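# Move the parts bin from the pass box to the bench

## Task

The door joining the two rooms is locked, so use the pass box, a hatch through the wall where the bin of loose parts already sits. Its two doors are interlocked: either one opens only once the other is fully closed. Get the bin onto the bench so that its entire bottom rests on the bench top. At the end both pass-box doors must be fully closed, the bin must stay in place with no robot holding it, and the robots must have let go and backed away. No robot may tip over or be left leaning.

## Robot and tools

Robots: two identical Hello Robot Stretch 3 units, r1 and r2. Each has a two-wheel differential base (0.33 m long, 0.34 m wide, small passive omni wheel at the rear), a lift on a vertical mast, a telescoping arm that sticks out to the robot's RIGHT, a wrist (yaw, pitch, roll), a two-finger gripper and a pan/tilt head. The base cannot drive sideways, so to move the gripper forward or back you drive the base. A turn on the spot pivots around the point midway between the drive wheels, 0.05 m behind the front edge. With the arm pulled in and the wrist folded, a turn sweeps a 0.28 m radius; an unfolded, level wrist reaches past that.

Frames: each robot reports in its own base frame (origin on the floor between the drive wheels, x forward, y left, z up). hand_pose is the point where the closed fingertips meet, in that frame. Odometry frame = base frame at the start of the scene. Only images, lidar_m and the depth grids reveal where the two robots are relative to each other.

execute_actions: argument actions is a list holding exactly one action object or nothing (empty list = just report state and images). The action object has keys "r1" and/or "r2". Under each robot:
- base: exactly one of {"translate_m": d}, a straight drive OFFSET in metres from where the base last reported itself, forward positive, -1 to 1; or {"rotate_rad": d}, a turn-in-place OFFSET in radians, counter-clockwise (left) positive, -3.2 to 3.2.
- joints: ABSOLUTE targets by name, any subset: lift_m 0 to 1.1 (arm height on mast); arm_m 0 to 0.52 (extension); wrist_yaw_rad -1.345 to 4.42 (0 along the arm, positive toward the robot's front, 3.0 folded over the base); wrist_pitch_rad -1.57 to 0.451 (0 level, negative tips fingers down); wrist_roll_rad -2.911 to 2.911 (0 = fingers side by side); gripper_m -0.089 to 0.179 (larger is wider; the real fingertip gap is 0.007 m less when nearly shut, 0.025 m less when fully open, zero below 0.007); head_pan_rad -3.953 to 1.73 (0 forward, positive left, -1.57 looks along the arm); head_tilt_rad -1.53 to 0.419 (negative looks down).
- contact_limits: {"arm_m": effort percent 1 to 100}; the arm motion stops (contact_stop) when its effort hits that level (sign follows direction). It also caps the arm's holding force until the next action.
Optional cameras: list of names (r1_head_camera, r1_nav_camera, r1_wrist_camera, r2_head_camera, r2_nav_camera, r2_wrist_camera, or "all"); omitted/null means all, [] means none. Any unknown key, camera name or out-of-range number rejects the whole call and nothing moves. All motions in one action start at once. Anything you leave out may keep pushing toward its previous target.

wait: seconds 0 to 10; commands nothing, returns state and images. zoom_image: camera plus region [x0, y0, x1, y1] in pixels of that camera's latest full image, at most 504 by 504. finished_scene: the number of the scene being ended; irreversible, and the goal must already hold and keep holding.

Results: base_status and joint_status say how each commanded motion ended: done (for the base, wheels turned the full amount even if slipping), off_target (stopped short and may still push), contact_stop, time_out, torque_fault. After the last three the target is dropped; a lift or arm that hit contact goes slack until commanded again, so a loaded lift can sag. on_its_own covers what was not commanded; its held at value is a target, not a position. joint_positions, hand_pose, base_odometry (wheel-count only, heading -3.142 to 3.142, left positive), turned_by_wheels and turned_by_imu (turn since last result), base_tilt in degrees (forward/right positive, fixed bias up to about 4 degrees). motor_effort is percent of max, positive toward higher joint values, with the peak of the last action in brackets; readings are biased and noisy. Positive wheel effort pushes forward. lidar_m: 12 distances in metres from the base origin, sector 1 straight ahead then counter-clockwise (4 left, 7 behind, 10 right), 30 degrees each, in a plane 0.17 m above the floor, range 0.15 to 12, "-" for nothing; it misses glass, thin legs, things below the plane, and its own robot, and the mast or low lift can block sectors 5, 6, 9, 10. wrist_depth_mm (45 to 1000) and head_depth_mm (280 to 4000) are 7x7 median-depth grids read from the top left; the head grid follows the sideways image. The pictures line lists the order of images. Camera calibration (K, distortion, T_world_to_cam from base frame to camera) is given per camera and may be slightly off.

Speed: the base reaches 0.30 m/s and 1.9 rad/s only with the arm stowed (lift_m under 0.30, arm_m under 0.03, wrist_yaw_rad over 2.54); otherwise 0.10 m/s and 0.63 rad/s. While you think, robots keep holding the last command.

Gripper: to grasp, command a value smaller than the object; lower squeezes harder, but the stall guard eases off if overdone, so resend a different value to regrip. To let go, open at least 0.02 beyond the contact value. Neither reading nor status proves a hold; check images.

Avoid: pressing robots together (a base already touching another robot presses hard with mere millimetres more travel; this can end the run). Two robots given the same drive may differ by up to 2.5 cm per metre, which matters if sharing a load. Tipping: pushing on something rigid with the gripper above about 0.45 m, a second push after a contact_stop, driving while holding or hooked on something fixed, or snagging furniture (worst when reversing). If base_tilt shows a lean, free the gripper, reverse the last move in small steps, and drop lift_m to about 0.2 if needed. Fold or unfold the wrist only with lift_m 0.32 to 0.95, wrist_pitch_rad -0.4 and roll near 0; after folding, lift may go down to 0.25. With wrist_yaw_rad below -0.4 keep pitch at -0.5 or lower. Base, wrist and head have no contact stop; prolonged strain makes a wrist servo go limp for 10 s (torque_fault). Avoid drops, slips, slams and hard pushes. Loose objects may occasionally get a brief outside shove.

Each tool is called after "Call:" as name(argument=value, ...), one argument or row to a line, values as JSON.

## Session

Call:
execute_actions(
  actions=[],
)

Scene clock: 0.00 s.
r1.base_odometry: x=+0.000 y=+0.000 heading=+0.000 (m, m, rad; r1's odometry frame)
r1.turned_by_wheels: +0.000 (rad since the last result)
r1.turned_by_imu: +0.000 (rad since the last result)
r1.base_tilt: forward=+0.8 right=+0.9 (deg)
r1.lidar_m: 2.42 1.67 1.56 1.59 1.16 1.09 1.12 1.43 3.21 1.37 1.39 3.24
r1.head_depth_mm: 1804 2651 2961 2969 2968 2916 2277 / 1801 2674 3098 3054 3098 3049 2247 / 1797 2673 3230 3197 3218 3144 2258 / 1802 2663 3363 3352 3354 3281 2258 / 1800 2642 3053 3045 3030 2994 2277 / 1805 2466 2543 2527 2521 2531 2270 / 1800 2178 2183 2185 2168 2150 2112
r1.base_status: not commanded
r1.joint_positions: lift_m=+0.436 arm_m=+0.003 wrist_yaw_rad=+2.914 wrist_pitch_rad=-0.398 wrist_roll_rad=+0.002 gripper_m=+0.037 head_pan_rad=-0.008 head_tilt_rad=-0.006
r1.joint_status: not commanded
r1.motor_effort: left_wheel=+1 right_wheel=+1 lift_m=+34 arm_m=+0 wrist_yaw_rad=+1 wrist_pitch_rad=+5 wrist_roll_rad=+1 gripper_m=+0 head_pan_rad=+0 head_tilt_rad=+2 (%)
r1.hand_pose: x=+0.0300 y=+0.0734 z=+0.4530 quat_wxyz=(+0.218, +0.705, +0.060, +0.672) (m; r1's base frame)
r1.wrist_depth_mm: - - - - - - - / - - - - - - - / - - - - - - - / - - - - - - 966 / 899 - 892 853 855 820 809 / 727 736 - 690 691 697 680 / 627 621 614 616 592 592 590
r2.base_odometry: x=+0.000 y=+0.000 heading=+0.000 (m, m, rad; r2's odometry frame)
r2.turned_by_wheels: +0.000 (rad since the last result)
r2.turned_by_imu: +0.000 (rad since the last result)
r2.base_tilt: forward=-0.2 right=+1.1 (deg)
r2.lidar_m: 2.01 0.98 0.79 0.78 0.85 0.82 0.81 0.88 1.35 3.50 2.50 2.12
r2.head_depth_mm: 1929 3001 3603 3622 3647 2888 2007 / 1926 2974 3674 3688 3715 2905 2012 / 1911 2949 3716 3807 3759 2899 2018 / 1913 2942 3811 3821 3885 2943 2011 / 1916 2667 2769 2449 2141 2606 2041 / 1827 2020 2030 1693 1684 1984 1875 / 1588 1574 1571 1556 1552 1544 1541
r2.base_status: not commanded
r2.joint_positions: lift_m=+0.333 arm_m=-0.002 wrist_yaw_rad=+3.053 wrist_pitch_rad=-0.339 wrist_roll_rad=-0.001 gripper_m=+0.037 head_pan_rad=+0.016 head_tilt_rad=-0.020
r2.joint_status: not commanded
r2.motor_effort: left_wheel=+0 right_wheel=-1 lift_m=+24 arm_m=+0 wrist_yaw_rad=+1 wrist_pitch_rad=+4 wrist_roll_rad=+0 gripper_m=+0 head_pan_rad=+0 head_tilt_rad=+2 (%)
r2.hand_pose: x=-0.0007 y=+0.0901 z=+0.3635 quat_wxyz=(+0.150, +0.701, +0.089, +0.692) (m; r2's base frame)
r2.wrist_depth_mm: 731 - 717 720 709 727 712 / 806 803 789 779 779 765 757 / 866 865 852 838 843 815 821 / 828 873 887 872 857 870 874 / 693 695 - 697 716 716 718 / 575 583 - 581 591 597 592 / 491 495 - 516 498 506 501
pictures: r1_head_camera (sideways: a quarter turn clockwise sets it upright), r1_nav_camera (sideways: a quarter turn counterclockwise sets it upright), r1_wrist_camera, r2_head_camera (sideways: a quarter turn clockwise sets it upright), r2_nav_camera (sideways: a quarter turn counterclockwise sets it upright), r2_wrist_camera
Images, in order (width x height): r1_head_camera 896x504, r1_nav_camera 672x504, r1_wrist_camera 644x364, r2_head_camera 896x504, r2_nav_camera 672x504, r2_wrist_camera 644x364.

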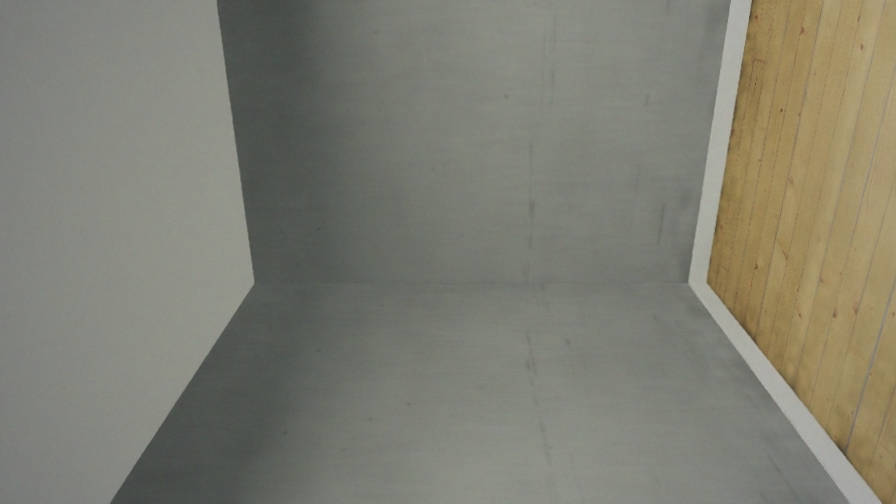

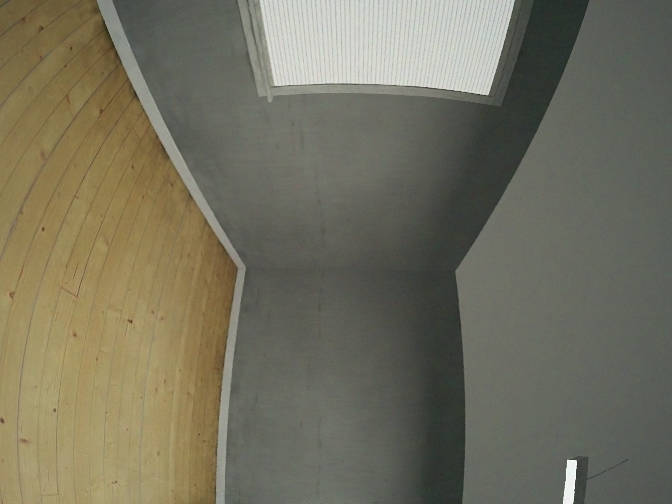

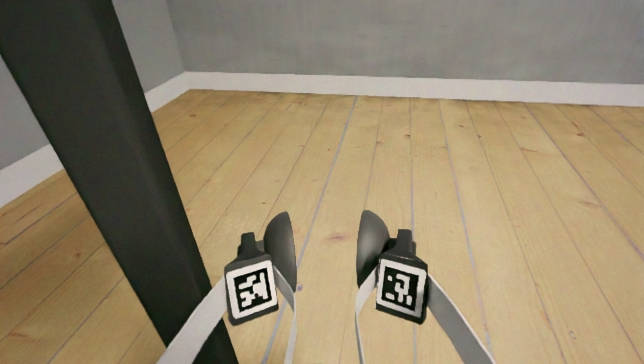

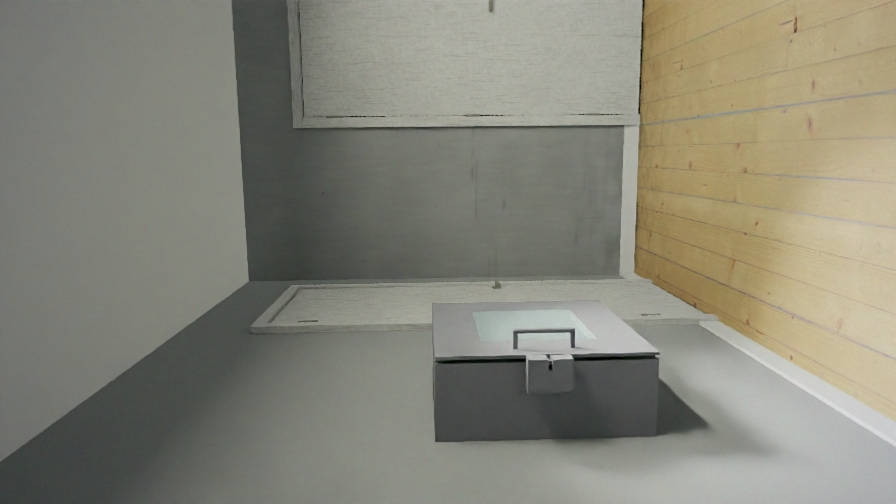

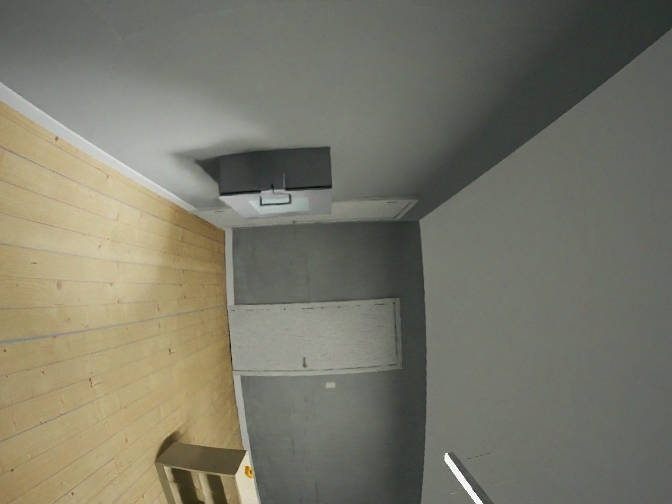

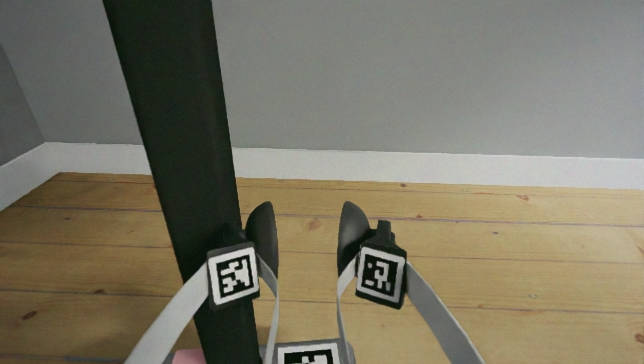

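Call:
execute_actions(
  actions=[
    {"r1":{"joints":{"head_pan_rad":-1.57,"head_tilt_rad":-0.4}},"r2":{"joints":{"head_pan_rad":0.6,"head_tilt_rad":-0.3}}},
  ],
  cameras=["r1_head_camera","r1_nav_camera","r2_head_camera","r2_nav_camera"],
)

Call:
execute_actions(
  actions=[
    {"r1":{"joints":{"head_pan_rad":1.57,"head_tilt_rad":-0.4}},"r2":{"joints":{"head_pan_rad":-1.0,"head_tilt_rad":-0.4}}},
  ],
  cameras=["r1_head_camera","r1_nav_camera","r2_head_camera","r2_nav_camera"],
)

Scene clock: 7.87 s.
r1.base_odometry: x=+0.000 y=+0.000 heading=+0.000 (m, m, rad; r1's odometry frame)
r1.turned_by_wheels: +0.000 (rad since the last result)
r1.turned_by_imu: +0.000 (rad since the last result)
r1.base_tilt: forward=+0.9 right=+0.8 (deg)
r1.lidar_m: 2.42 1.66 1.56 1.59 1.16 1.09 1.11 1.44 3.21 1.37 1.39 3.24
r1.head_depth_mm: 2612 2782 2935 3128 2379 1784 1419 / 2716 2877 3051 3214 2349 1774 1424 / 2826 2988 3219 3310 2368 1765 1416 / 2938 3150 3337 3251 2239 1762 1416 / 3077 3325 3503 1975 2225 1758 1418 / 3238 3416 3671 1580 2143 1643 1405 / 3391 3613 - 1572 2317 1747 1403
r1.base_status: not commanded
r1.joint_positions: lift_m=+0.436 arm_m=+0.003 wrist_yaw_rad=+2.914 wrist_pitch_rad=-0.398 wrist_roll_rad=+0.002 gripper_m=+0.037 head_pan_rad=-1.563 head_tilt_rad=-0.395
r1.joint_status: all done
r1.motor_effort: left_wheel=+1(1) right_wheel=+1(0) lift_m=+33(33) arm_m=+0(0) wrist_yaw_rad=+0(1) wrist_pitch_rad=+5(4) wrist_roll_rad=+0(0) gripper_m=+0(1) head_pan_rad=-2(30) head_tilt_rad=-2(19) (%)
r1.hand_pose: x=+0.0300 y=+0.0734 z=+0.4530 quat_wxyz=(+0.218, +0.705, +0.060, +0.672) (m; r1's base frame)
r1.wrist_depth_mm: - - - - - - - / - - - - - - - / - - - - - - - / - - - - - - 968 / 871 - 880 843 845 812 810 / 728 726 - 707 695 675 682 / 631 630 603 613 603 602 592
r2.base_odometry: x=+0.000 y=+0.000 heading=+0.000 (m, m, rad; r2's odometry frame)
r2.turned_by_wheels: +0.000 (rad since the last result)
r2.turned_by_imu: -0.002 (rad since the last result)
r2.base_tilt: forward=-0.2 right=+1.0 (deg)
r2.lidar_m: 2.01 0.98 0.79 0.78 0.85 0.82 0.81 0.88 1.35 3.51 2.49 2.12
r2.head_depth_mm: 1507 1606 1625 1727 2162 1839 1456 / 1283 1376 1483 1595 1731 1788 1447 / 1125 1187 1264 1354 1454 1566 1460 / 995 1048 1108 1173 1246 1332 1382 / 893 936 985 1032 1092 1160 1230 / 811 849 884 923 973 1024 1083 / 744 774 804 841 876 915 962
r2.base_status: not commanded
r2.joint_positions: lift_m=+0.333 arm_m=-0.002 wrist_yaw_rad=+3.053 wrist_pitch_rad=-0.339 wrist_roll_rad=-0.001 gripper_m=+0.037 head_pan_rad=+0.593 head_tilt_rad=-0.296
r2.joint_status: all done
r2.motor_effort: left_wheel=+0(0) right_wheel=-1(1) lift_m=+24(24) arm_m=+0(1) wrist_yaw_rad=+0(0) wrist_pitch_rad=+5(4) wrist_roll_rad=+0(0) gripper_m=+0(0) head_pan_rad=+3(24) head_tilt_rad=-1(17) (%)
r2.hand_pose: x=-0.0007 y=+0.0901 z=+0.3635 quat_wxyz=(+0.150, +0.701, +0.089, +0.692) (m; r2's base frame)
r2.wrist_depth_mm: 737 - 719 723 707 705 700 / 788 799 777 777 774 755 750 / 835 863 858 829 832 826 832 / 833 868 862 874 855 864 866 / 690 693 - 705 700 709 728 / 577 582 - 580 589 590 596 / 492 493 - 513 500 508 505
pictures: r1_head_camera (sideways: a quarter turn clockwise sets it upright), r1_nav_camera (sideways: a quarter turn counterclockwise sets it upright), r2_head_camera (sideways: a quarter turn clockwise sets it upright), r2_nav_camera (sideways: a quarter turn counterclockwise sets it upright)
camera_calibration (this result's frames):
r1_head_camera: T_world_to_cam=[[-0.0154027, 0.357966, -0.933608, 1.23661], [0.999727, -0.01088, -0.0206652, 0.0225091], [-0.017555, -0.933671, -0.357701, 0.420152], [0, 0, 0, 1]] pos_world=[0.00392, -0.050136, 1.30526]
r1_nav_camera: T_world_to_cam=[[0.0280476, -0.419112, 0.907501, -1.1488], [-0.998533, -0.0538117, 0.0060091, 0.0455806], [0.0463157, -0.906338, -0.420007, 0.500579], [0, 0, 0, 1]] pos_world=[0.0545502, -0.0253303, 1.25251]
r2_head_camera: T_world_to_cam=[[-0.282555, -0.159438, -0.945908, 1.25402], [-0.567651, 0.822689, 0.0308963, -0.0284549], [0.773263, 0.545676, -0.32296, 0.377929], [0, 0, 0, 1]] pos_world=[0.0459398, 0.0171213, 1.30913]
r2_nav_camera: T_world_to_cam=[[0.257582, 0.105343, 0.960497, -1.2072], [0.512809, -0.8574, -0.0434869, 0.0987269], [0.818949, 0.503753, -0.274872, 0.313541], [0, 0, 0, 1]] pos_world=[0.00355166, 0.053872, 1.24999]
Images, in order (width x height): r1_head_camera 896x504, r1_nav_camera 672x504, r2_head_camera 896x504, r2_nav_camera 672x504.

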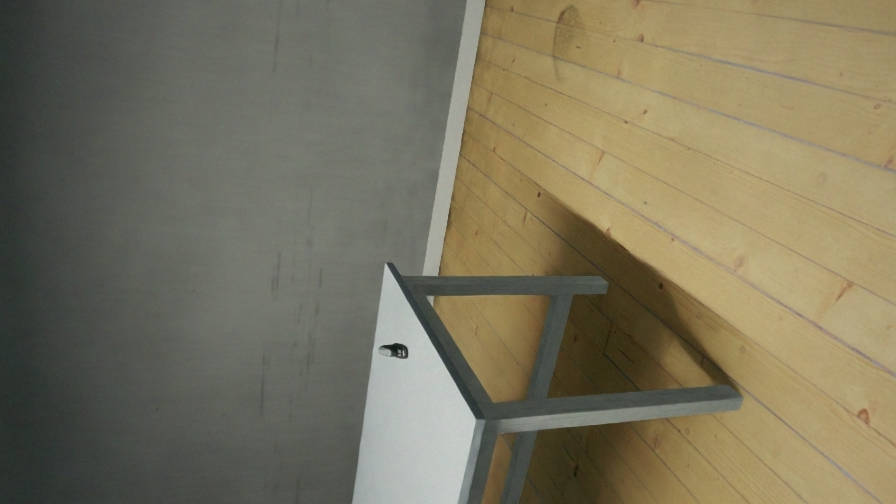

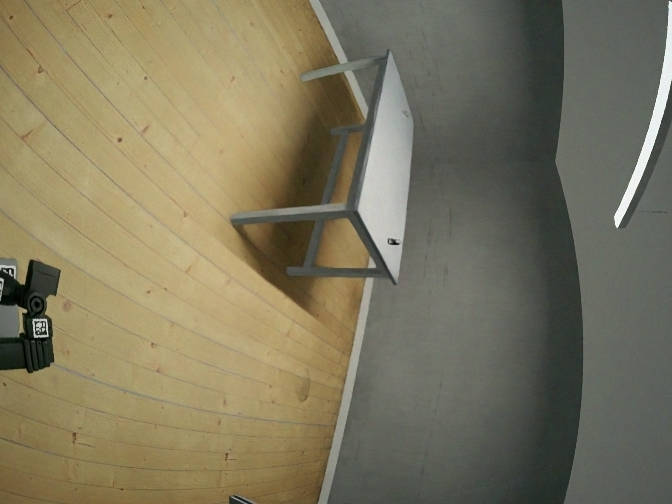

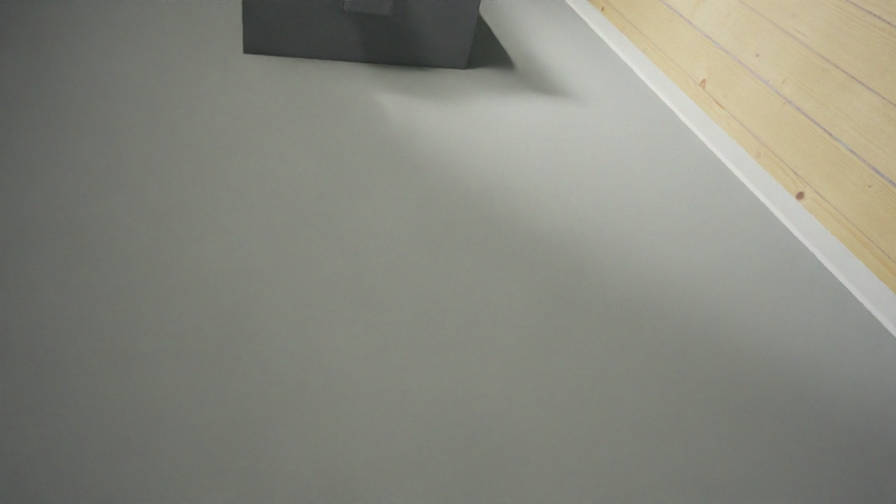

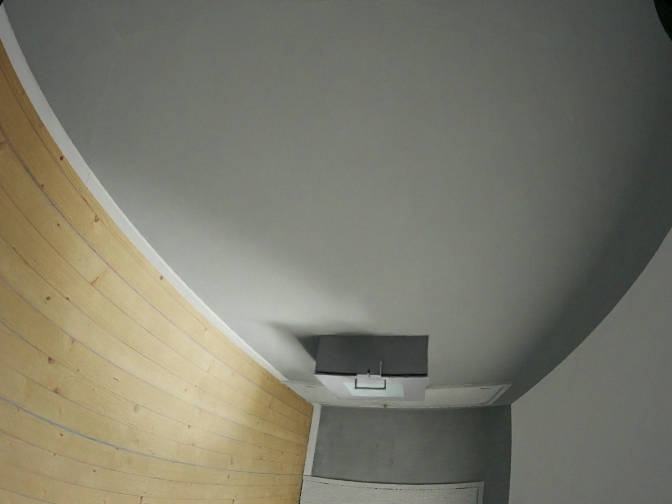

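Scene clock: 9.80 s.
r1.base_odometry: x=+0.000 y=+0.000 heading=+0.000 (m, m, rad; r1's odometry frame)
r1.turned_by_wheels: +0.000 (rad since the last result)
r1.turned_by_imu: +0.000 (rad since the last result)
r1.base_tilt: forward=+0.8 right=+0.9 (deg)
r1.lidar_m: 2.42 1.66 1.56 1.59 1.16 1.09 1.11 1.44 3.20 1.37 1.39 3.22
r1.head_depth_mm: 1267 1341 1415 1503 1611 1689 1416 / 1314 1395 1482 1581 1693 1744 1415 / 1363 1446 1544 1648 1781 1762 1410 / 1423 1510 1624 1732 1877 1765 1414 / 1484 1583 1703 1836 1991 1764 1406 / 1531 1626 1743 1850 1976 1758 1410 / 1405 1462 1524 1590 1664 1675 1403
r1.base_status: not commanded
r1.joint_positions: lift_m=+0.436 arm_m=+0.003 wrist_yaw_rad=+2.914 wrist_pitch_rad=-0.398 wrist_roll_rad=+0.002 gripper_m=+0.037 head_pan_rad=+1.563 head_tilt_rad=-0.395
r1.joint_status: all done
r1.motor_effort: left_wheel=+1(1) right_wheel=+1(0) lift_m=+33(33) arm_m=-1(0) wrist_yaw_rad=-1(0) wrist_pitch_rad=+5(4) wrist_roll_rad=+0(0) gripper_m=+0(0) head_pan_rad=+2(30) head_tilt_rad=-3(1) (%)
r1.hand_pose: x=+0.0300 y=+0.0734 z=+0.4530 quat_wxyz=(+0.218, +0.705, +0.060, +0.672) (m; r1's base frame)
r1.wrist_depth_mm: - - - - - - - / - - - - - - - / - - - - - - - / - - - - 994 - 996 / 877 - 888 855 861 829 805 / 737 734 - 710 701 690 693 / 613 619 615 604 599 595 585
r2.base_odometry: x=+0.000 y=+0.000 heading=+0.000 (m, m, rad; r2's odometry frame)
r2.turned_by_wheels: +0.000 (rad since the last result)
r2.turned_by_imu: -0.001 (rad since the last result)
r2.base_tilt: forward=-0.2 right=+1.1 (deg)
r2.lidar_m: 2.01 0.98 0.78 0.78 0.85 0.82 0.81 0.88 1.35 3.51 2.49 2.12
r2.head_depth_mm: 3088 3289 3496 3128 2171 1654 1337 / 3307 3527 3699 3157 2187 1662 1350 / 3543 3843 - 3204 2184 1662 1351 / 3803 - - 2962 2194 1672 1354 / - - - 2659 2206 1675 1357 / - - - 2519 2205 1677 1360 / 3762 - - 2338 2210 1684 1366
r2.base_status: not commanded
r2.joint_positions: lift_m=+0.333 arm_m=-0.002 wrist_yaw_rad=+3.053 wrist_pitch_rad=-0.339 wrist_roll_rad=-0.001 gripper_m=+0.037 head_pan_rad=-0.993 head_tilt_rad=-0.395
r2.joint_status: all done
r2.motor_effort: left_wheel=-1(0) right_wheel=+0(1) lift_m=+24(24) arm_m=+1(1) wrist_yaw_rad=+0(0) wrist_pitch_rad=+5(4) wrist_roll_rad=+0(0) gripper_m=+0(0) head_pan_rad=-3(27) head_tilt_rad=-2(10) (%)
r2.hand_pose: x=-0.0007 y=+0.0901 z=+0.3635 quat_wxyz=(+0.150, +0.701, +0.089, +0.692) (m; r2's base frame)
r2.wrist_depth_mm: 733 - 729 727 706 709 697 / 790 798 793 772 780 766 767 / 854 864 843 844 842 822 827 / 834 885 874 871 853 864 860 / 688 690 - 705 702 724 722 / 575 580 - 577 592 592 587 / 491 493 - 518 502 503 503
pictures: r1_head_camera (sideways: a quarter turn clockwise sets it upright), r1_nav_camera (sideways: a quarter turn counterclockwise sets it upright), r2_head_camera (sideways: a quarter turn clockwise sets it upright), r2_nav_camera (sideways: a quarter turn counterclockwise sets it upright)
camera_calibration (this result's frames):
r1_head_camera: T_world_to_cam=[[0.00964567, -0.358489, -0.933484, 1.2363], [-0.999423, 0.026937, -0.0206717, 0.0347125], [0.0325558, 0.933145, -0.358023, 0.420265], [0, 0, 0, 1]] pos_world=[0.00908545, 0.0500956, 1.30524]
r1_nav_camera: T_world_to_cam=[[-0.0213063, 0.419822, 0.907356, -1.14831], [0.999269, 0.0377605, 0.00599331, 0.0334146], [-0.0317461, 0.906821, -0.420319, 0.501462], [0, 0, 0, 1]] pos_world=[-0.041937, 0.0260886, 1.2525]
r2_head_camera: T_world_to_cam=[[-0.205541, 0.361956, -0.909253, 1.20571], [0.832666, 0.552859, 0.031854, -0.0382396], [0.514218, -0.750557, -0.415024, 0.499319], [0, 0, 0, 1]] pos_world=[0.022906, -0.0405071, 1.30474]
r2_nav_camera: T_world_to_cam=[[0.152747, -0.337608, 0.928811, -1.16519], [-0.867072, -0.496734, -0.0379615, 0.0999454], [0.474188, -0.799547, -0.368605, 0.437632], [0, 0, 0, 1]] pos_world=[0.0571187, 0.00617662, 1.24735]
Images, in order (width x height): r1_head_camera 896x504, r1_nav_camera 672x504, r2_head_camera 896x504, r2_nav_camera 672x504.

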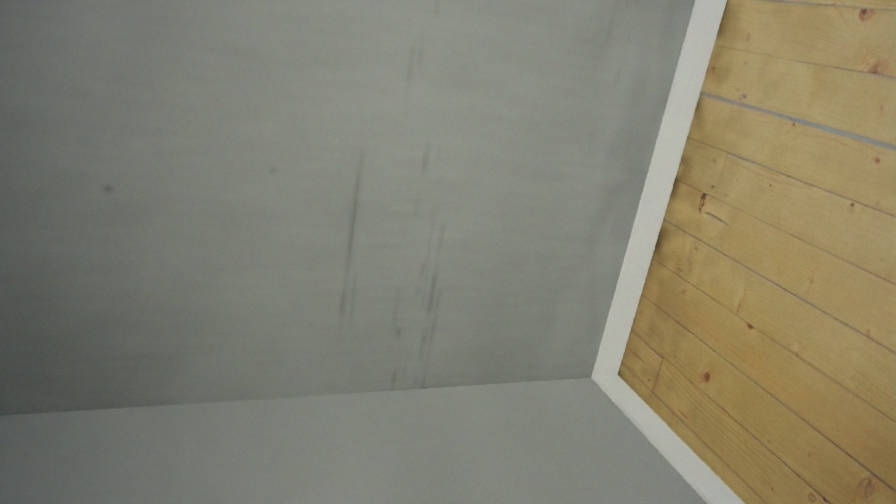

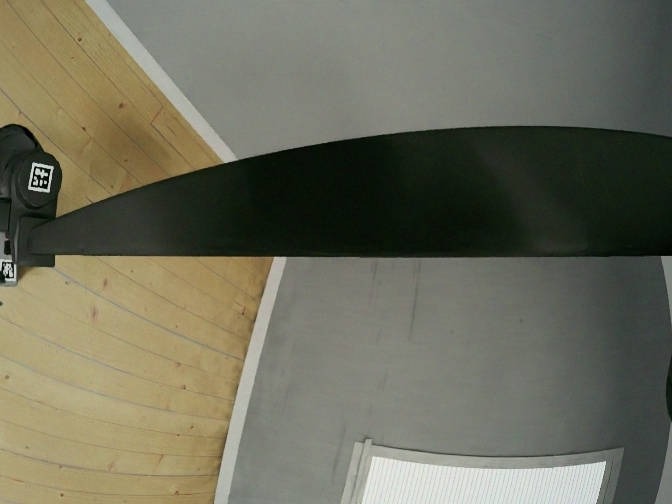

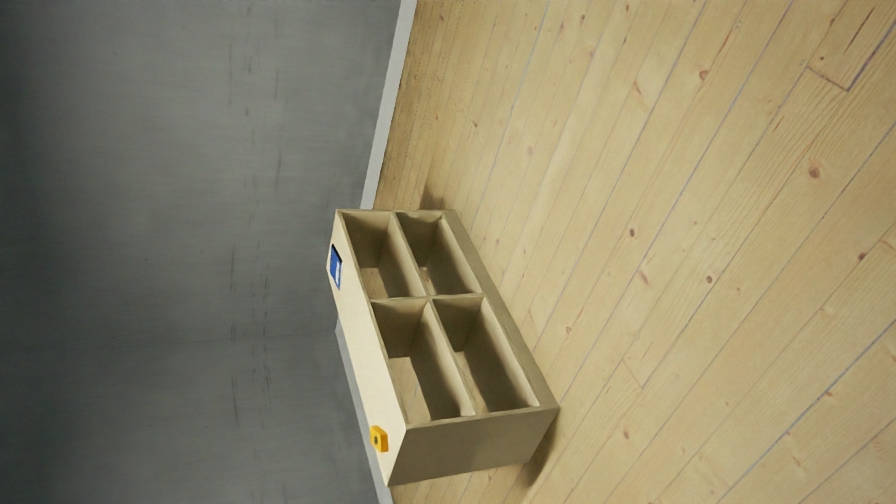

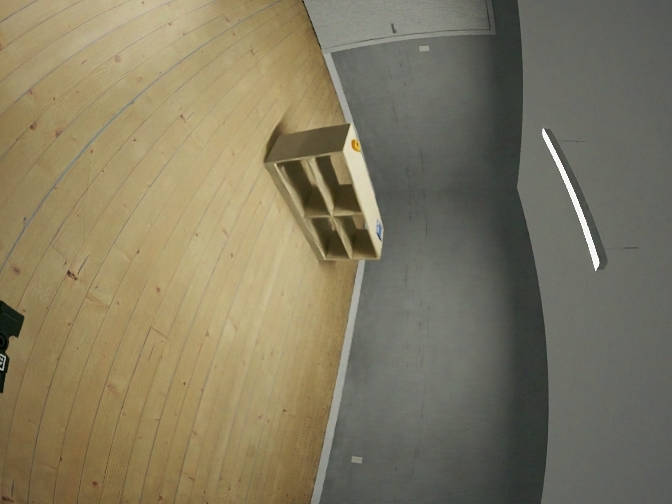

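Call:
execute_actions(
  actions=[
    {"r1":{"joints":{"head_pan_rad":-3.14,"head_tilt_rad":-0.4}}},
  ],
  cameras=["r1_head_camera","r1_nav_camera"],
)

Call:
zoom_image(
  camera="r1_head_camera",
  region=[0,0,504,504],
)

Scene clock: 16.10 s.
r1.base_odometry: x=+0.000 y=+0.000 heading=+0.000 (m, m, rad; r1's odometry frame)
r1.turned_by_wheels: +0.000 (rad since the last result)
r1.turned_by_imu: +0.000 (rad since the last result)
r1.base_tilt: forward=+0.8 right=+0.9 (deg)
r1.lidar_m: 2.42 1.66 1.56 1.59 1.16 1.09 1.11 1.43 3.21 1.37 1.39 3.23
r1.head_depth_mm: 886 935 993 1054 1129 1212 1305 / 920 976 1036 1108 1185 1276 1352 / 956 1016 1080 1158 1251 1354 1401 / 997 1066 1138 1219 1320 1435 1418 / 1042 1116 1195 1287 1392 1528 1407 / 1092 1170 1262 1365 1489 1618 1408 / 1144 1207 1257 1317 1592 1688 1404
r1.base_status: not commanded
r1.joint_positions: lift_m=+0.436 arm_m=+0.003 wrist_yaw_rad=+2.914 wrist_pitch_rad=-0.398 wrist_roll_rad=+0.002 gripper_m=+0.037 head_pan_rad=-3.133 head_tilt_rad=-0.395
r1.joint_status: all done
r1.motor_effort: left_wheel=+1(1) right_wheel=+0(0) lift_m=+33(33) arm_m=+0(0) wrist_yaw_rad=+1(0) wrist_pitch_rad=+5(4) wrist_roll_rad=+0(0) gripper_m=-1(0) head_pan_rad=-2(30) head_tilt_rad=-2(3) (%)
r1.hand_pose: x=+0.0300 y=+0.0734 z=+0.4530 quat_wxyz=(+0.218, +0.705, +0.060, +0.672) (m; r1's base frame)
r1.wrist_depth_mm: - - - - - - - / - - - - - - - / - - - - - - - / - - - - - - 970 / 889 - 884 853 858 827 807 / 731 724 - 714 711 697 673 / 622 619 616 605 596 597 589
r2.base_odometry: x=+0.000 y=+0.000 heading=+0.000 (m, m, rad; r2's odometry frame)
r2.turned_by_wheels: +0.000 (rad since the last result)
r2.turned_by_imu: -0.002 (rad since the last result)
r2.base_tilt: forward=-0.2 right=+1.0 (deg)
r2.lidar_m: 2.00 0.98 0.79 0.78 0.85 0.82 0.81 0.88 1.34 3.52 2.50 2.12
r2.head_depth_mm: 3107 3282 3494 3104 2161 1653 1338 / 3302 3509 3774 3183 2184 1668 1345 / 3558 3750 - 3195 2204 1666 1347 / 3852 - - 2943 2197 1677 1353 / - - - 2688 2201 1682 1352 / - - - 2544 2211 1694 1360 / 3729 - - 2343 2225 1704 1362
r2.base_status: not commanded
r2.joint_positions: lift_m=+0.333 arm_m=-0.002 wrist_yaw_rad=+3.053 wrist_pitch_rad=-0.339 wrist_roll_rad=-0.001 gripper_m=+0.037 head_pan_rad=-0.993 head_tilt_rad=-0.395
r2.joint_status: not commanded
r2.motor_effort: left_wheel=-1(0) right_wheel=-1(1) lift_m=+24(24) arm_m=+1(1) wrist_yaw_rad=+0(0) wrist_pitch_rad=+4(4) wrist_roll_rad=+0(0) gripper_m=+0(0) head_pan_rad=-3(2) head_tilt_rad=-2(2) (%)
r2.hand_pose: x=-0.0007 y=+0.0901 z=+0.3635 quat_wxyz=(+0.150, +0.701, +0.089, +0.692) (m; r2's base frame)
r2.wrist_depth_mm: 733 - 730 724 720 714 704 / 789 796 779 790 776 762 755 / 850 866 866 851 828 822 809 / 830 873 893 877 877 865 872 / 687 700 - 716 707 719 734 / 574 581 - 580 591 590 592 / 490 493 - 514 495 504 508
pictures: r1_head_camera (sideways: a quarter turn clockwise sets it upright), r1_nav_camera (sideways: a quarter turn counterclockwise sets it upright)
camera_calibration (this result's frames):
r1_head_camera: T_world_to_cam=[[0.358316, 0.0156905, -0.933468, 1.23415], [-0.0100771, -0.999736, -0.0206725, 0.0286785], [-0.933546, 0.0168139, -0.358063, 0.426211], [0, 0, 0, 1]] pos_world=[-0.044039, 0.00214015, 1.30524]
r1_nav_camera: T_world_to_cam=[[-0.419442, -0.0283839, 0.907338, -1.14586], [-0.0546079, 0.99849, 0.00599133, 0.0398458], [-0.906138, -0.0470348, -0.420359, 0.506847], [0, 0, 0, 1]] pos_world=[-0.0191726, -0.0484701, 1.2525]
Images, in order (width x height): r1_head_camera 896x504, r1_nav_camera 672x504.

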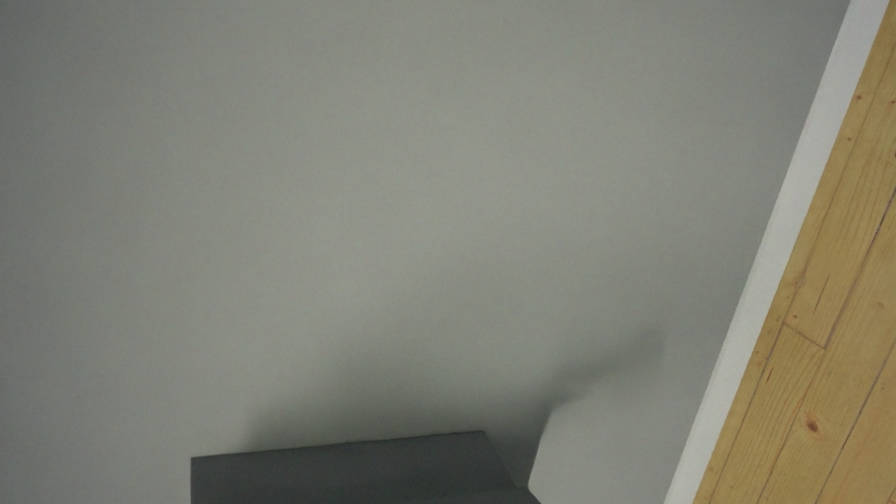

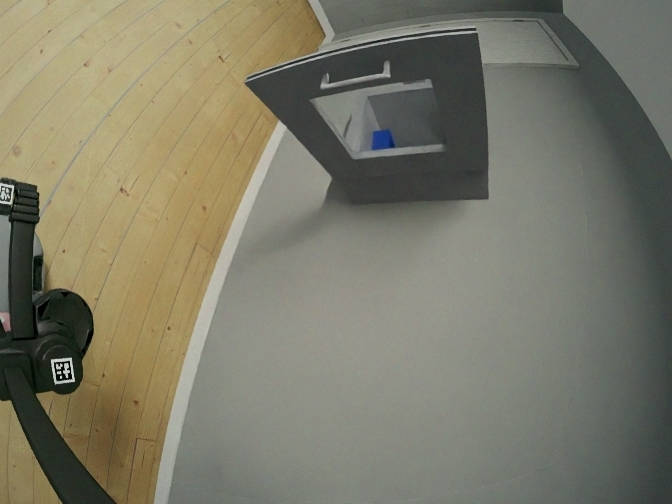

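Region (0, 0, 504, 504) of r1_head_camera's 896x504 image, scaled by 1.000.

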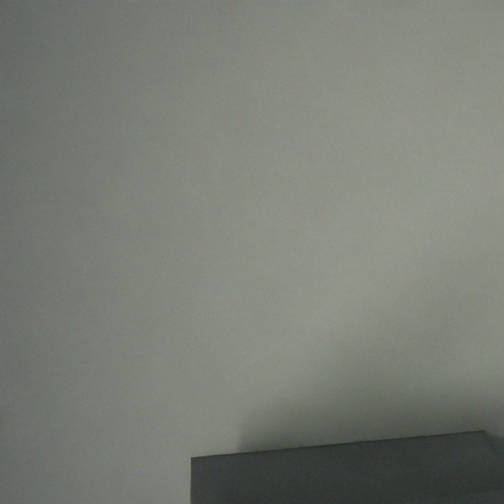

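Call:
execute_actions(
  actions=[
    {"r1":{"base":{"translate_m":0.15},"joints":{"head_pan_rad":-1.3,"head_tilt_rad":-0.5,"lift_m":0.29,"wrist_yaw_rad":3.0}}},
  ],
  cameras=[],
)

Call:
execute_actions(
  actions=[
    {"r1":{"base":{"rotate_rad":-1.97}}},
  ],
  cameras=["r1_head_camera","r1_nav_camera"],
)

Call:
execute_actions(
  actions=[
    {"r1":{"base":{"translate_m":0.9}}},
  ],
  cameras=["r1_head_camera","r1_nav_camera"],
)

Scene clock: 32.10 s.
r1.base_odometry: x=+0.150 y=+0.000 heading=+0.000 (m, m, rad; r1's odometry frame)
r1.turned_by_wheels: +0.000 (rad since the last result)
r1.turned_by_imu: -0.001 (rad since the last result)
r1.base_tilt: forward=+0.8 right=+0.9 (deg)
r1.lidar_m: 2.33 1.59 1.50 1.53 1.31 1.23 1.26 1.62 3.28 1.34 2.33 3.10
r1.head_depth_mm: 2845 3015 3197 2831 2059 1596 1323 / 3038 3237 1929 2560 2046 1604 1315 / 3226 3483 1917 1482 1900 1603 1314 / 3508 3789 1907 2481 2034 1595 1314 / 3594 - 1896 2641 2039 1597 1310 / 3302 3517 2065 2758 2024 1587 1312 / 3021 3186 2263 2774 2023 1589 1309
r1.base_status: done
r1.joint_positions: lift_m=+0.290 arm_m=+0.003 wrist_yaw_rad=+2.998 wrist_pitch_rad=-0.398 wrist_roll_rad=+0.002 gripper_m=+0.037 head_pan_rad=-1.307 head_tilt_rad=-0.494
r1.joint_status: all done
r1.motor_effort: left_wheel=+1(11) right_wheel=+0(7) lift_m=+19(27) arm_m=-1(0) wrist_yaw_rad=+2(4) wrist_pitch_rad=+4(4) wrist_roll_rad=+1(1) gripper_m=-1(1) head_pan_rad=+2(34) head_tilt_rad=-2(11) (%)
r1.hand_pose: x=+0.0111 y=+0.0770 z=+0.3077 quat_wxyz=(+0.189, +0.702, +0.090, +0.681) (m; r1's base frame)
r1.wrist_depth_mm: - - - - - - - / - - - - - - - / - - - - 975 974 923 / 808 789 789 765 754 752 733 / 652 639 - 623 644 614 598 / 542 533 - 538 520 508 502 / 459 - - - 444 439 443
r2.base_odometry: x=+0.000 y=+0.000 heading=+0.000 (m, m, rad; r2's odometry frame)
r2.turned_by_wheels: +0.000 (rad since the last result)
r2.turned_by_imu: -0.004 (rad since the last result)
r2.base_tilt: forward=-0.1 right=+1.1 (deg)
r2.lidar_m: 2.01 0.98 0.79 0.78 0.85 0.82 0.81 0.88 1.35 3.52 2.50 2.12
r2.head_depth_mm: 3097 3275 3503 3150 2172 1657 1348 / 3335 3501 3771 3156 2167 1659 1348 / 3583 3837 - 3159 2200 1661 1349 / 3810 - - 2947 2191 1674 1355 / - - - 2656 2187 1668 1355 / - - - 2553 2205 1682 1364 / 3781 - - 2340 2218 1698 1362
r2.base_status: not commanded
r2.joint_positions: lift_m=+0.333 arm_m=-0.002 wrist_yaw_rad=+3.053 wrist_pitch_rad=-0.339 wrist_roll_rad=-0.001 gripper_m=+0.037 head_pan_rad=-0.993 head_tilt_rad=-0.395
r2.joint_status: not commanded
r2.motor_effort: left_wheel=+0(0) right_wheel=-2(1) lift_m=+24(24) arm_m=+0(1) wrist_yaw_rad=+0(0) wrist_pitch_rad=+4(4) wrist_roll_rad=+1(1) gripper_m=+0(0) head_pan_rad=-2(2) head_tilt_rad=-2(2) (%)
r2.hand_pose: x=-0.0007 y=+0.0901 z=+0.3635 quat_wxyz=(+0.150, +0.701, +0.089, +0.692) (m; r2's base frame)
r2.wrist_depth_mm: 740 - 729 727 723 711 702 / 797 802 776 777 767 770 766 / 856 857 852 845 832 835 829 / 838 866 884 869 859 863 866 / 697 694 - 710 706 708 727 / 571 580 - 588 591 593 598 / 492 498 - 515 504 503 502
pictures: none
No camera images: the call's "cameras" was empty. Leave "cameras" out to get every camera's image.

Scene clock: 34.73 s.
r1.base_odometry: x=+0.150 y=+0.000 heading=-1.970 (m, m, rad; r1's odometry frame)
r1.turned_by_wheels: -1.970 (rad since the last result)
r1.turned_by_imu: -1.982 (rad since the last result)
r1.base_tilt: forward=+0.8 right=+0.9 (deg)
r1.lidar_m: 3.28 1.34 2.44 3.09 2.01 1.53 1.50 1.58 1.26 1.23 1.30 1.85
r1.head_depth_mm: 969 1046 1129 1229 1343 1473 1320 / 996 1074 1166 1270 1397 1513 1322 / 1026 1111 1201 1313 1450 1549 1314 / 1056 1143 1247 1367 1515 1598 1312 / 1089 1179 1286 1417 1572 1591 1311 / 1121 1221 1332 1475 1642 1592 1308 / 1155 1260 1386 1535 1726 1586 1303
r1.base_status: done
r1.joint_positions: lift_m=+0.290 arm_m=+0.003 wrist_yaw_rad=+2.998 wrist_pitch_rad=-0.398 wrist_roll_rad=+0.002 gripper_m=+0.037 head_pan_rad=-1.307 head_tilt_rad=-0.494
r1.joint_status: not commanded
r1.motor_effort: left_wheel=+4(12) right_wheel=-1(5) lift_m=+20(20) arm_m=+0(0) wrist_yaw_rad=+3(1) wrist_pitch_rad=+4(5) wrist_roll_rad=+0(0) gripper_m=+0(0) head_pan_rad=+1(2) head_tilt_rad=-1(2) (%)
r1.hand_pose: x=+0.0111 y=+0.0770 z=+0.3077 quat_wxyz=(+0.189, +0.702, +0.090, +0.681) (m; r1's base frame)
r1.wrist_depth_mm: - - - - - - - / - - - - - - - / - - - - 986 961 974 / 816 781 770 779 760 745 740 / 649 637 - 620 649 609 604 / 546 542 - 538 513 507 503 / 468 - - - 444 445 435
r2.base_odometry: x=+0.000 y=+0.000 heading=+0.000 (m, m, rad; r2's odometry frame)
r2.turned_by_wheels: +0.000 (rad since the last result)
r2.turned_by_imu: -0.001 (rad since the last result)
r2.base_tilt: forward=-0.1 right=+1.0 (deg)
r2.lidar_m: 2.00 0.98 0.78 0.78 0.84 0.82 0.81 0.88 1.35 3.52 2.49 2.13
r2.head_depth_mm: 3074 3259 3441 3093 2190 1654 1355 / 3313 3488 3782 3165 2190 1670 1345 / 3541 3822 - 3197 2192 1679 1353 / 3810 - - 2950 2180 1681 1350 / - - - 2661 2204 1677 1353 / - - - 2525 2217 1685 1355 / 3756 - - 2335 2229 1682 1357
r2.base_status: not commanded
r2.joint_positions: lift_m=+0.333 arm_m=-0.002 wrist_yaw_rad=+3.053 wrist_pitch_rad=-0.339 wrist_roll_rad=-0.001 gripper_m=+0.037 head_pan_rad=-0.993 head_tilt_rad=-0.395
r2.joint_status: not commanded
r2.motor_effort: left_wheel=+0(0) right_wheel=-1(1) lift_m=+24(24) arm_m=+0(1) wrist_yaw_rad=+0(0) wrist_pitch_rad=+4(4) wrist_roll_rad=+1(1) gripper_m=+0(0) head_pan_rad=-3(3) head_tilt_rad=-2(2) (%)
r2.hand_pose: x=-0.0007 y=+0.0901 z=+0.3635 quat_wxyz=(+0.150, +0.701, +0.089, +0.692) (m; r2's base frame)
r2.wrist_depth_mm: 736 - 720 717 706 706 697 / 801 803 787 775 772 756 767 / 846 888 851 838 835 839 816 / 830 874 881 875 859 861 865 / 688 699 - 708 717 721 724 / 577 582 - 584 589 594 593 / 488 492 - 517 501 503 507
pictures: r1_head_camera (sideways: a quarter turn clockwise sets it upright), r1_nav_camera (sideways: a quarter turn counterclockwise sets it upright)
camera_calibration (this result's frames):
r1_head_camera: T_world_to_cam=[[-0.129237, 0.430093, -0.893487, 1.18495], [0.969349, 0.24466, -0.0224393, 0.0250013], [0.208949, -0.869001, -0.448529, 0.536966], [0, 0, 0, 1]] pos_world=[0.0167059, -0.0491326, 1.30015]
r1_nav_camera: T_world_to_cam=[[0.156196, -0.483254, 0.861434, -1.08949], [-0.952278, -0.30523, 0.00143805, 0.05125], [0.262241, -0.820549, -0.507868, 0.613587], [0, 0, 0, 1]] pos_world=[0.058072, -0.00738146, 1.25008]
Images, in order (width x height): r1_head_camera 896x504, r1_nav_camera 672x504.

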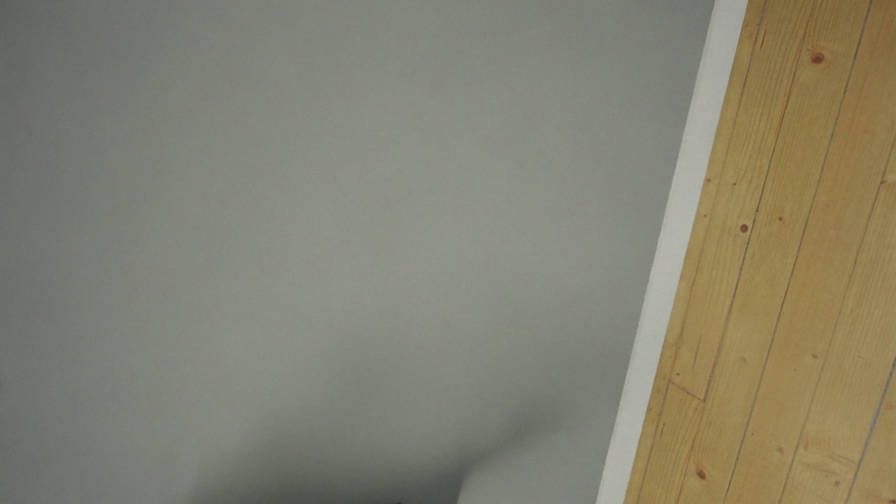

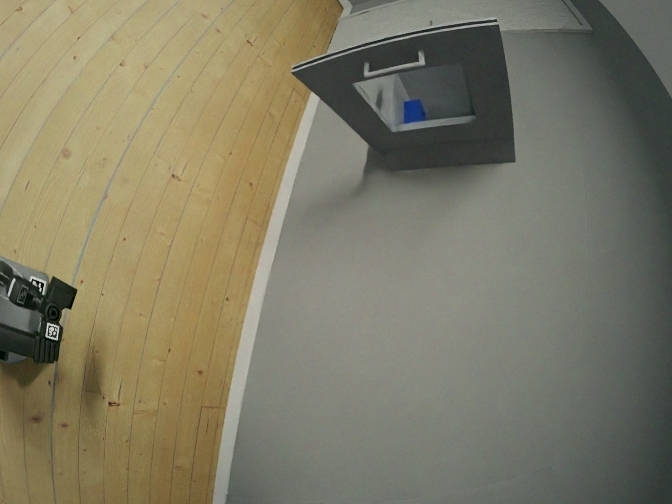

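Scene clock: 39.50 s.
r1.base_odometry: x=-0.200 y=-0.829 heading=-1.970 (m, m, rad; r1's odometry frame)
r1.turned_by_wheels: +0.000 (rad since the last result)
r1.turned_by_imu: +0.002 (rad since the last result)
r1.base_tilt: forward=+0.8 right=+0.9 (deg)
r1.lidar_m: 2.37 1.10 0.71 2.12 3.21 2.44 2.40 1.72 1.31 1.28 1.35 1.91
r1.head_depth_mm: 1004 640 1161 1241 577 578 1254 / 1032 926 991 1067 960 1561 1315 / 1063 - 3219 1278 1518 1598 1315 / 1089 1572 1674 1328 1586 1594 1314 / 1126 1444 1522 1346 1643 1599 1317 / 1159 1157 1249 1344 1712 1590 1312 / 1201 1293 1431 1607 1814 1585 1303
r1.base_status: done
r1.joint_positions: lift_m=+0.290 arm_m=+0.003 wrist_yaw_rad=+2.999 wrist_pitch_rad=-0.398 wrist_roll_rad=+0.002 gripper_m=+0.037 head_pan_rad=-1.307 head_tilt_rad=-0.494
r1.joint_status: not commanded
r1.motor_effort: left_wheel=+3(13) right_wheel=-1(4) lift_m=+20(20) arm_m=+0(1) wrist_yaw_rad=+2(3) wrist_pitch_rad=+4(4) wrist_roll_rad=+0(1) gripper_m=+0(1) head_pan_rad=+2(3) head_tilt_rad=-2(2) (%)
r1.hand_pose: x=+0.0111 y=+0.0770 z=+0.3076 quat_wxyz=(+0.189, +0.702, +0.090, +0.681) (m; r1's base frame)
r1.wrist_depth_mm: - - - - - - - / - - - - - - - / - - - - 919 980 923 / 801 791 783 796 749 735 730 / 651 640 - 626 637 605 600 / 549 535 - 548 510 511 502 / 465 - - - 445 443 439
r2.base_odometry: x=+0.000 y=+0.000 heading=+0.000 (m, m, rad; r2's odometry frame)
r2.turned_by_wheels: +0.000 (rad since the last result)
r2.turned_by_imu: -0.001 (rad since the last result)
r2.base_tilt: forward=+0.0 right=+1.1 (deg)
r2.lidar_m: 2.01 0.98 0.79 0.78 0.85 0.82 0.81 0.88 1.35 3.51 2.50 2.12
r2.head_depth_mm: 3119 3268 3405 3146 2176 1656 1336 / 3357 3561 3756 3154 2171 1651 1341 / 3622 3839 - 3176 2188 1674 1347 / 3832 - - 2950 2222 1677 1349 / - - - 2655 2212 1672 1354 / - - - 2530 2196 1690 1360 / 3733 - - 2325 2211 1699 1364
r2.base_status: not commanded
r2.joint_positions: lift_m=+0.333 arm_m=-0.002 wrist_yaw_rad=+3.053 wrist_pitch_rad=-0.339 wrist_roll_rad=-0.001 gripper_m=+0.037 head_pan_rad=-0.993 head_tilt_rad=-0.395
r2.joint_status: not commanded
r2.motor_effort: left_wheel=+0(0) right_wheel=-1(1) lift_m=+24(24) arm_m=+1(1) wrist_yaw_rad=+0(1) wrist_pitch_rad=+4(5) wrist_roll_rad=+0(1) gripper_m=+0(0) head_pan_rad=-2(2) head_tilt_rad=-2(2) (%)
r2.hand_pose: x=-0.0007 y=+0.0901 z=+0.3635 quat_wxyz=(+0.150, +0.701, +0.089, +0.692) (m; r2's base frame)
r2.wrist_depth_mm: 732 - 724 715 728 704 699 / 784 799 786 784 767 761 755 / 861 842 856 856 833 818 820 / 840 860 882 869 885 863 865 / 686 686 - 709 701 719 732 / 574 577 - 584 586 591 592 / 488 491 - 509 498 502 506
pictures: r1_head_camera (sideways: a quarter turn clockwise sets it upright), r1_nav_camera (sideways: a quarter turn counterclockwise sets it upright)
camera_calibration (this result's frames):
r1_head_camera: T_world_to_cam=[[-0.129237, 0.430093, -0.893487, 1.18495], [0.969349, 0.24466, -0.0224393, 0.0250013], [0.208949, -0.869001, -0.448529, 0.536966], [0, 0, 0, 1]] pos_world=[0.0167059, -0.0491326, 1.30015]
r1_nav_camera: T_world_to_cam=[[0.156196, -0.483254, 0.861434, -1.08949], [-0.952278, -0.30523, 0.00143805, 0.05125], [0.262241, -0.820549, -0.507867, 0.613587], [0, 0, 0, 1]] pos_world=[0.058072, -0.00738147, 1.25008]
Images, in order (width x height): r1_head_camera 896x504, r1_nav_camera 672x504.

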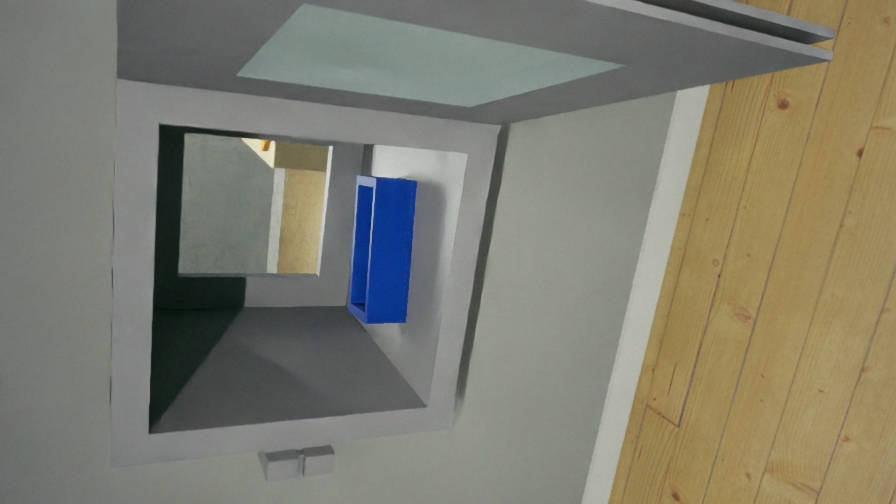

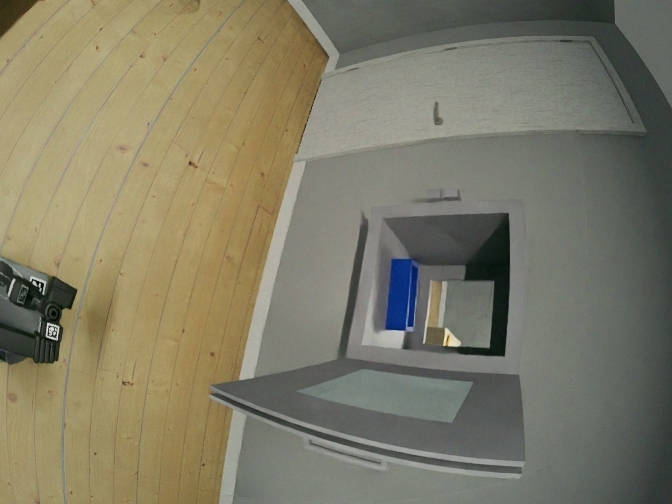

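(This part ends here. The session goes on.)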